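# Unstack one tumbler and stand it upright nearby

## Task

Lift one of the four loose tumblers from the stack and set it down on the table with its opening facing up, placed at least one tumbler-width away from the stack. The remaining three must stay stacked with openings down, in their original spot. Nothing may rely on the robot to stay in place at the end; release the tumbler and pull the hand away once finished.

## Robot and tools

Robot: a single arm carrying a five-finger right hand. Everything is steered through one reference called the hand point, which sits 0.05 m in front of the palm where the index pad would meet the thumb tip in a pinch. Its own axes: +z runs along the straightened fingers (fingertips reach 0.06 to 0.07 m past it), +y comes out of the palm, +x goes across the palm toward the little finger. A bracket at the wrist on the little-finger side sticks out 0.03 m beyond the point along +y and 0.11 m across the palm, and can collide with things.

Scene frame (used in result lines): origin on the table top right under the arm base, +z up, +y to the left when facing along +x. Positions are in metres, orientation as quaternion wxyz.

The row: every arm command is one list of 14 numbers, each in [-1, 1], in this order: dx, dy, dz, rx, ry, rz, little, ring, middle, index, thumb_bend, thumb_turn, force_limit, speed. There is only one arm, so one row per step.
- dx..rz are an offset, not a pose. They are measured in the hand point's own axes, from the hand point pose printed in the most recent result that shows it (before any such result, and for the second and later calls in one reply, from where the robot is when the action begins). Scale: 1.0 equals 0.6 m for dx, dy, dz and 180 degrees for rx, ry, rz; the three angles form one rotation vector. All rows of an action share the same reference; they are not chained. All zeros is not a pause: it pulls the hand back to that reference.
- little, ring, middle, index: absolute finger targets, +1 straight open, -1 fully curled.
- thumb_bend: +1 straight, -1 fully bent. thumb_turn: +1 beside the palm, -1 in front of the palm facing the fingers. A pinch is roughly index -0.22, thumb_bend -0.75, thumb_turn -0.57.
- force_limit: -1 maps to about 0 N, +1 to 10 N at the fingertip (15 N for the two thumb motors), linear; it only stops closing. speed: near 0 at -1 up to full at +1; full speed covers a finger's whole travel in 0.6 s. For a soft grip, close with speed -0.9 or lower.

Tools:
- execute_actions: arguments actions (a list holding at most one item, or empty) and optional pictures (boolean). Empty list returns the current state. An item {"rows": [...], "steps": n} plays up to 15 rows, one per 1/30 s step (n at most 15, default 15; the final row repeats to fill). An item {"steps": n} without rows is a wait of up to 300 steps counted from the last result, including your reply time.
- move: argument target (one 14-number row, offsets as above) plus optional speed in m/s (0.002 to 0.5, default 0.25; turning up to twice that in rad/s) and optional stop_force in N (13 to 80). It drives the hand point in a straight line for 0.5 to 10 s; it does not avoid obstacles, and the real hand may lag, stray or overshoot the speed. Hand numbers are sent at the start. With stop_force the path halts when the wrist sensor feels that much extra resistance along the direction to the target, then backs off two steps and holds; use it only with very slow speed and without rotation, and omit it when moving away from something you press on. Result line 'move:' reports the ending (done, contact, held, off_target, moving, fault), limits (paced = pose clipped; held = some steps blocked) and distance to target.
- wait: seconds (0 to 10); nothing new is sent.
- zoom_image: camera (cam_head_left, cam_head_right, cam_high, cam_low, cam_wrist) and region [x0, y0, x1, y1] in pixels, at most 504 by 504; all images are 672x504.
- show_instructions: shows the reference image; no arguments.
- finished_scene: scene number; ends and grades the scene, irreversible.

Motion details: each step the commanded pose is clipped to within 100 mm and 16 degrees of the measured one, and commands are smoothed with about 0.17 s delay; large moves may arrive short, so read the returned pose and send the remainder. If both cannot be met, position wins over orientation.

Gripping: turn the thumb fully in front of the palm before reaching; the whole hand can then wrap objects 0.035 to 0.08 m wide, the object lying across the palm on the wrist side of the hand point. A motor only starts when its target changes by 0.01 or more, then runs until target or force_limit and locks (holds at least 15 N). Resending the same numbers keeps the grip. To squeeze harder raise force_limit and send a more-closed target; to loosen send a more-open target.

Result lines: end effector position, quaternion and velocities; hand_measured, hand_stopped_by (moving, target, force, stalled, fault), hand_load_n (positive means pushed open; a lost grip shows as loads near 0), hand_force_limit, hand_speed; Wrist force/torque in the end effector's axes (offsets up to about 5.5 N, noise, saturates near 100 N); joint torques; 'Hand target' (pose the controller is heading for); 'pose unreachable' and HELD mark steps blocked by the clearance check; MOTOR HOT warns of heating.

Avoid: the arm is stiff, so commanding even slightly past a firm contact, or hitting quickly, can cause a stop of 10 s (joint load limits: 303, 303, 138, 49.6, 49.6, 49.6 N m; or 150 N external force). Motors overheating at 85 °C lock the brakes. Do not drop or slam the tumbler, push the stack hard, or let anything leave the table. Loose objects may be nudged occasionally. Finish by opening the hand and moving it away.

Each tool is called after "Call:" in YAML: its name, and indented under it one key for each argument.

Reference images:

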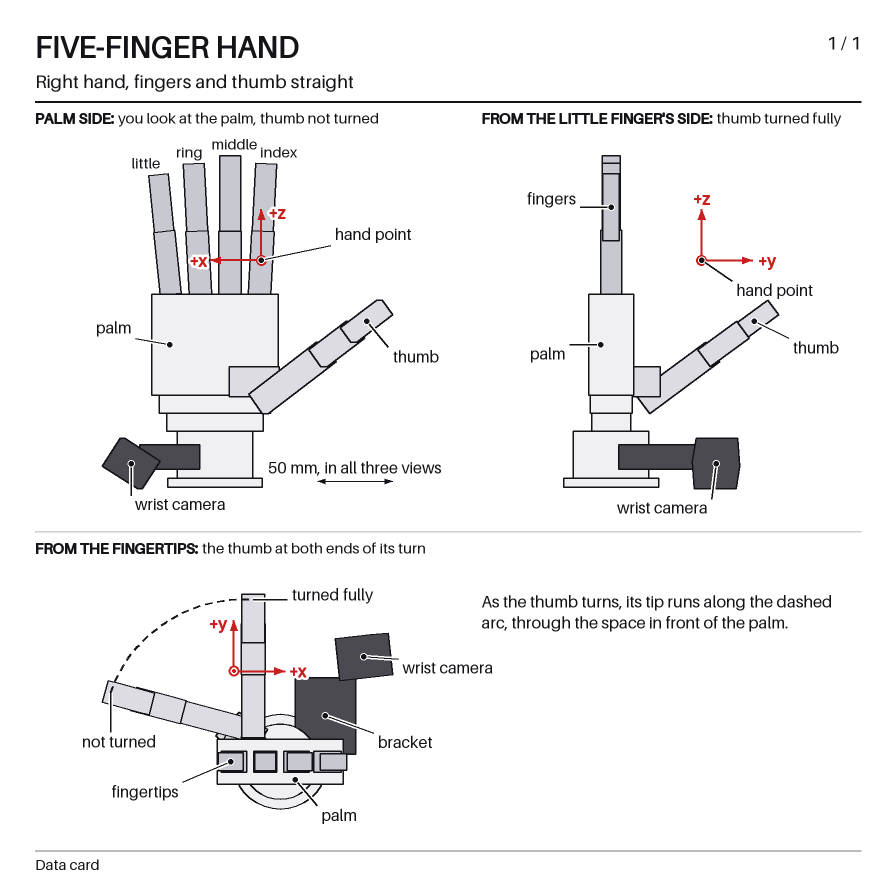

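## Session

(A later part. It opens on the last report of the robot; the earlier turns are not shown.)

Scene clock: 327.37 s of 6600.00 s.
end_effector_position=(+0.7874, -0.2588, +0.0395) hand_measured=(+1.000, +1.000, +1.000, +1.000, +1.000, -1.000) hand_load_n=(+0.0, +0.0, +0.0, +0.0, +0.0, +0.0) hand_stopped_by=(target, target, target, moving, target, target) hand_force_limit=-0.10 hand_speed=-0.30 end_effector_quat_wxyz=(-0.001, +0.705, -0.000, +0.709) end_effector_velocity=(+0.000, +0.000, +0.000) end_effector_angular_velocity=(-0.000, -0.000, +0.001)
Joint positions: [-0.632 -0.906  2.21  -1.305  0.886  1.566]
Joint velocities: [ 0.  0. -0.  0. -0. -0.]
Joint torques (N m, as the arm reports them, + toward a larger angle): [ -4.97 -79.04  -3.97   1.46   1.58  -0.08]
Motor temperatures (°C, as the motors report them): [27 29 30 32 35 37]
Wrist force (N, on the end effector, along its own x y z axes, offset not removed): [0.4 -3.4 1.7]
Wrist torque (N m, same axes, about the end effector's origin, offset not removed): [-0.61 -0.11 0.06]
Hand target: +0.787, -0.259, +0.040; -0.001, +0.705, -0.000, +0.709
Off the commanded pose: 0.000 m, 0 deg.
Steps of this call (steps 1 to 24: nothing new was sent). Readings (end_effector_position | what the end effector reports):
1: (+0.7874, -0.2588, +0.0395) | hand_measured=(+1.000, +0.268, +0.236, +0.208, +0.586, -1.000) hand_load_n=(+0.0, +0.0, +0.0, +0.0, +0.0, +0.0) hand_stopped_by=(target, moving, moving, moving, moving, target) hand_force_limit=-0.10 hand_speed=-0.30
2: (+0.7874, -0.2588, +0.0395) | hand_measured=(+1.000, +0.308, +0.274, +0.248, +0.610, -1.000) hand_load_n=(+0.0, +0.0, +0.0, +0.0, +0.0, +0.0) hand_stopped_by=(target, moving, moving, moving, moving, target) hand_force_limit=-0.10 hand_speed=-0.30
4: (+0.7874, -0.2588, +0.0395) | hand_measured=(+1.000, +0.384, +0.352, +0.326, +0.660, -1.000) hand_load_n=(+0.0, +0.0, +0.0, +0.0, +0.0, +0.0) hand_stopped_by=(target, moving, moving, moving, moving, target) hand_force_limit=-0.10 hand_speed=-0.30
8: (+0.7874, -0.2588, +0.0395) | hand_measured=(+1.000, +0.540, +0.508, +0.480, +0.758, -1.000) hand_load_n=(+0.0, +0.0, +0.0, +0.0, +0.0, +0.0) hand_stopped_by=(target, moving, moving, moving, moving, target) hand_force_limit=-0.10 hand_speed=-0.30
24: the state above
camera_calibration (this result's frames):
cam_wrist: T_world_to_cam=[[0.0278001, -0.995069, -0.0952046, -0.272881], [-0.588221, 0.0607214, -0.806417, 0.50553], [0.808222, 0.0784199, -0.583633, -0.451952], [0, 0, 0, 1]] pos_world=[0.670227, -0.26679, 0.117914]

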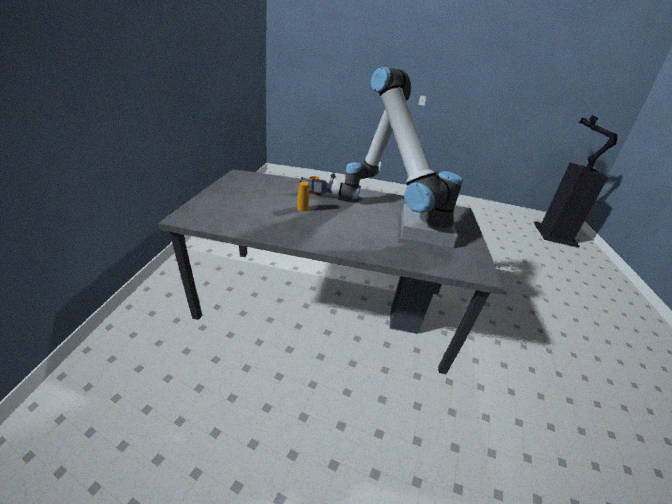

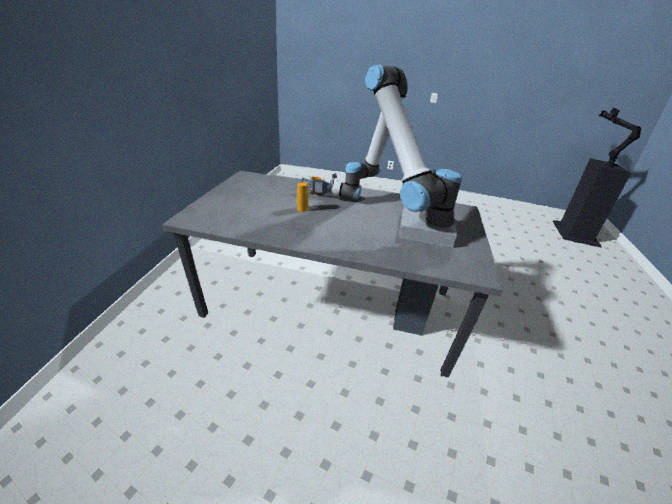

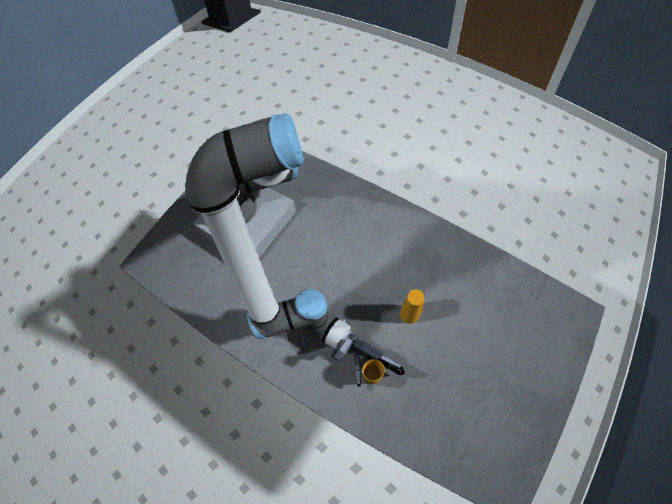

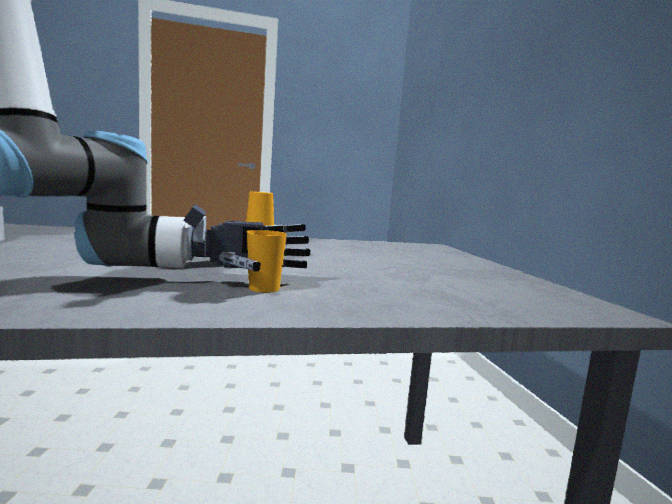

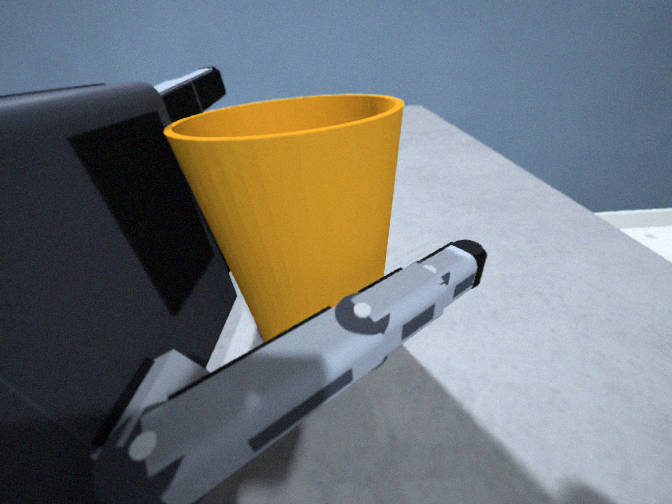

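Call:
move:
  target: [0.01,-0.035,-0.22,0,0,0,1,1,1,1,1,-1,-0.1,-0.3]
  speed: 0.12

Call:
move:
  target: [0.35,0,-0.03,0,0,0,1,1,1,1,1,-1,-0.1,-0.3]
  speed: 0.25

Scene clock: 335.97 s of 6600.00 s.
end_effector_position=(+0.6556, -0.2378, +0.0449) hand_measured=(+1.000, +1.000, +1.000, +1.000, +1.000, -1.000) hand_load_n=(+0.0, +0.0, +0.0, +0.0, +0.0, +0.0) hand_stopped_by=(target, target, target, target, target, target) hand_force_limit=-0.10 hand_speed=-0.30 end_effector_quat_wxyz=(-0.001, +0.705, -0.000, +0.709) end_effector_velocity=(-0.002, -0.001, -0.000) end_effector_angular_velocity=(+0.000, -0.000, -0.000)
Joint positions: [-0.798 -0.973  2.465 -1.493  0.72   1.566]
Joint velocities: [-0.004  0.     0.002 -0.003 -0.003  0.   ]
Joint torques (N m, as the arm reports them, + toward a larger angle): [-12.2  -65.73   3.43  -4.43  -1.72   2.77]
Motor temperatures (°C, as the motors report them): [27 29 30 32 35 37]
Wrist force (N, on the end effector, along its own x y z axes, offset not removed): [2.3 -1.6 3.1]
Wrist torque (N m, same axes, about the end effector's origin, offset not removed): [-0.37 -0.42 0.23]
Hand target: +0.655, -0.238, +0.045; -0.001, +0.705, -0.000, +0.709
Off the commanded pose: 0.000 m, 0 deg.
After step 90, 3.97 s passed at rest.
move: done
camera_calibration (this result's frames):
cam_wrist: T_world_to_cam=[[0.0277603, -0.995075, -0.0951624, -0.247737], [-0.588268, 0.060706, -0.806384, 0.431097], [0.808189, 0.0783665, -0.583685, -0.343912], [0, 0, 0, 1]] pos_world=[0.538424, -0.245736, 0.123318]

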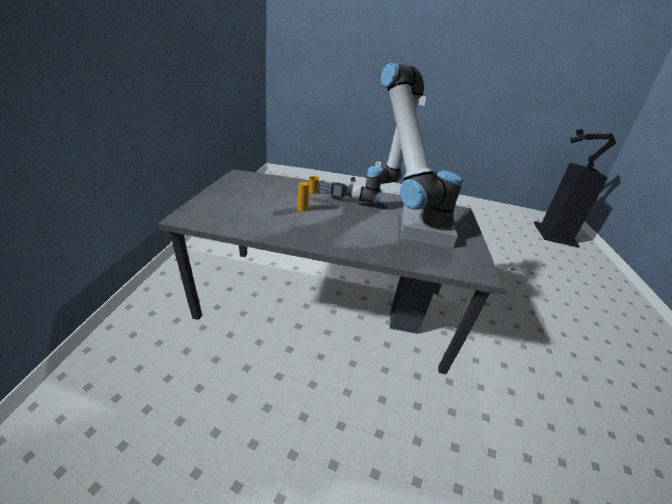

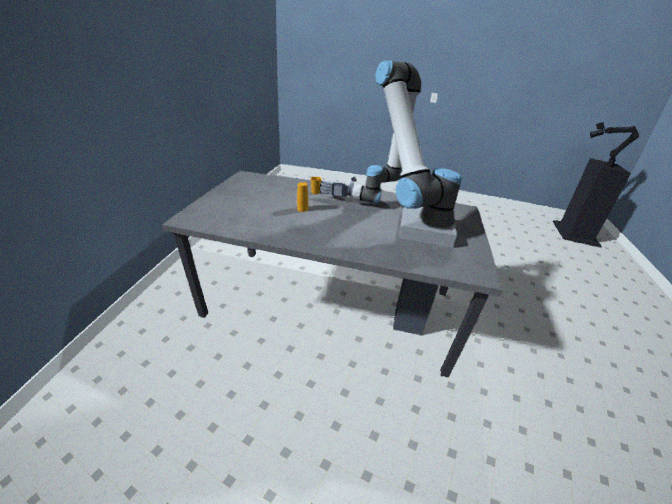

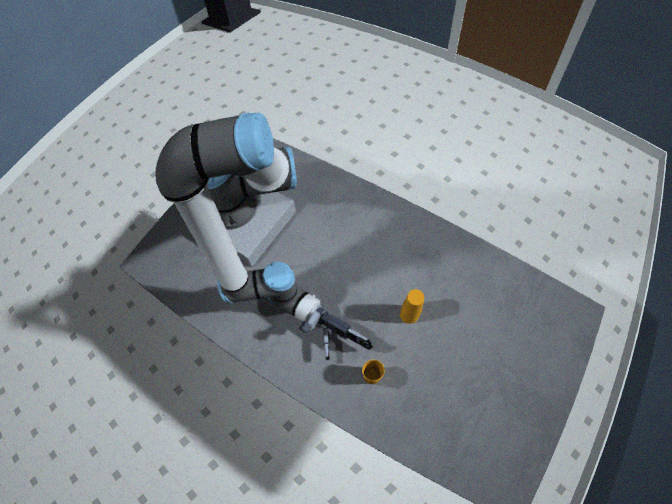

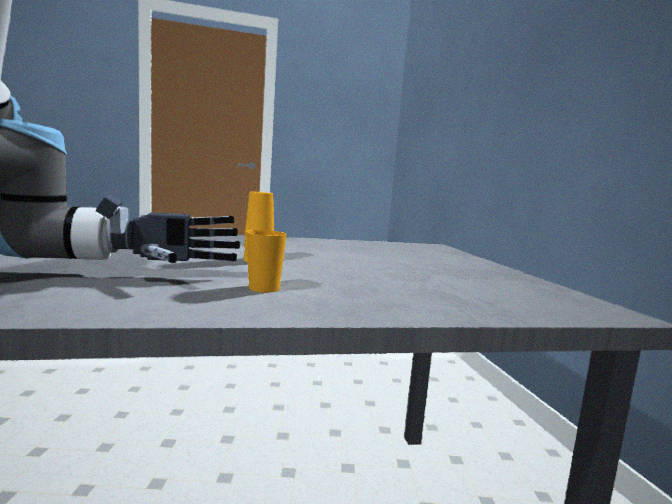

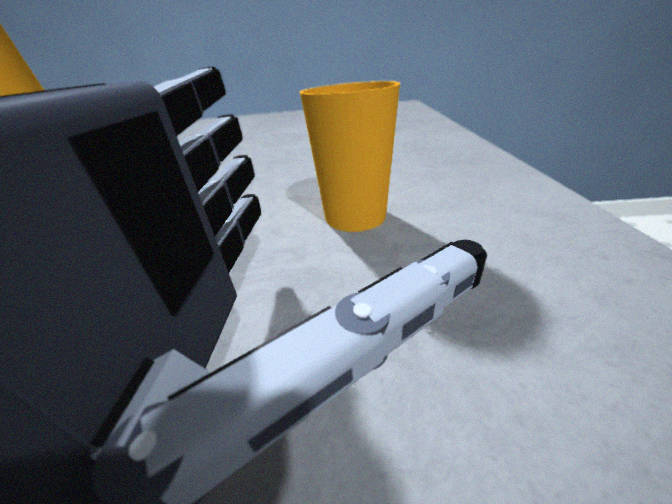

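Scene clock: 337.43 s of 6600.00 s.
end_effector_position=(+0.6365, -0.2382, +0.2543) hand_measured=(+1.000, +1.000, +1.000, +1.000, +1.000, -1.000) hand_load_n=(+0.0, +0.0, +0.0, +0.0, +0.0, +0.0) hand_stopped_by=(target, target, target, target, target, target) hand_force_limit=-0.10 hand_speed=-0.30 end_effector_quat_wxyz=(-0.001, +0.705, -0.000, +0.709) end_effector_velocity=(+0.000, -0.001, +0.003) end_effector_angular_velocity=(-0.001, +0.003, +0.000)
Joint positions: [-0.833 -1.507  2.458 -0.953  0.686  1.567]
Joint velocities: [-0.001 -0.007 -0.005  0.016 -0.001 -0.005]
Joint torques (N m, as the arm reports them, + toward a larger angle): [-11.93 -41.83 -38.36   2.    -2.01  -2.47]
Motor temperatures (°C, as the motors report them): [27 29 30 32 35 37]
Wrist force (N, on the end effector, along its own x y z axes, offset not removed): [2.6 -3.9 3.5]
Wrist torque (N m, same axes, about the end effector's origin, offset not removed): [-0.81 -0.59 0.15]
Hand target: +0.637, -0.238, +0.255; -0.001, +0.705, -0.000, +0.709
Off the commanded pose: 0.000 m, 0 deg.
move: done
camera_calibration (this result's frames):
cam_wrist: T_world_to_cam=[[0.0277777, -0.995073, -0.0951753, -0.227757], [-0.587984, 0.0607338, -0.806589, 0.588706], [0.808396, 0.0783667, -0.5834, -0.206474], [0, 0, 0, 1]] pos_world=[0.519389, -0.246208, 0.33271]

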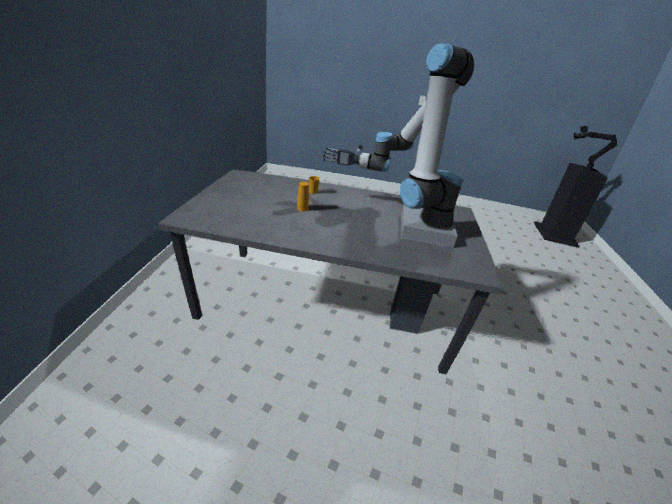

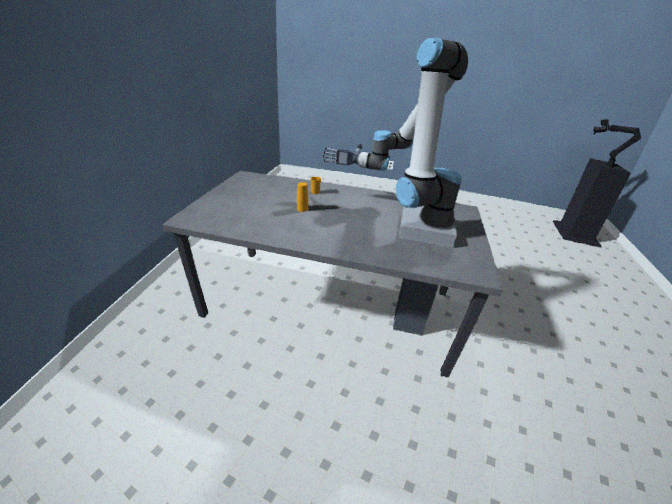

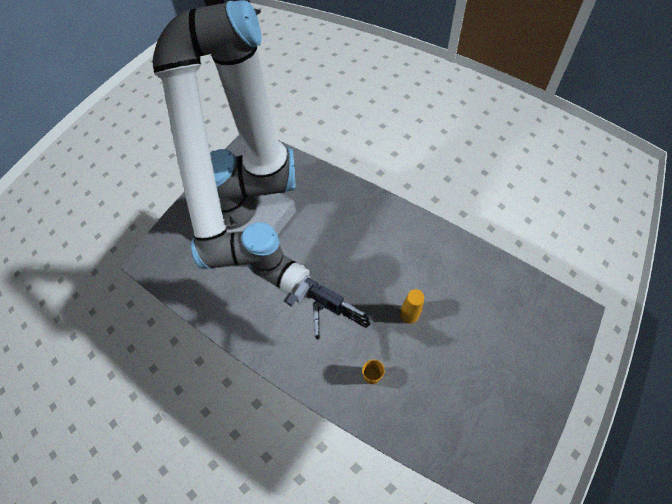

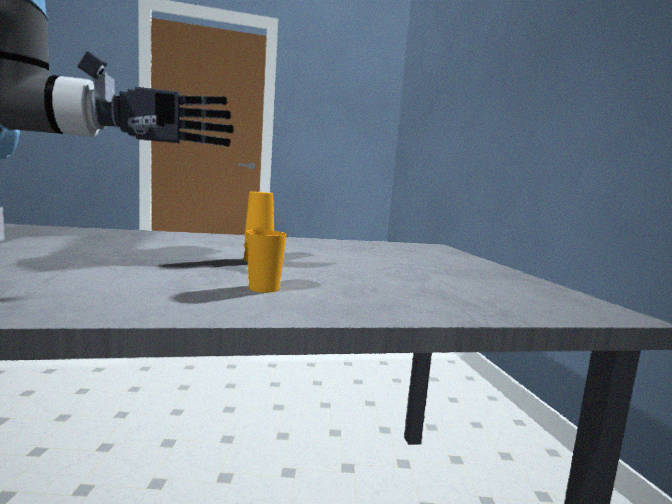

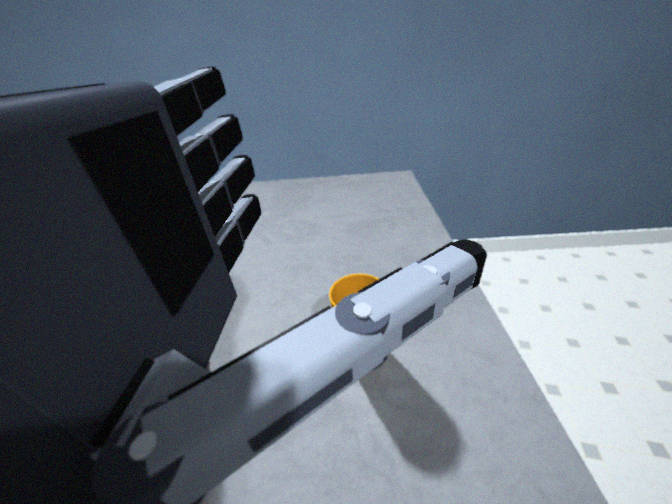

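Call:
finished_scene:
  scene: 1

The scene is finished: the task was done.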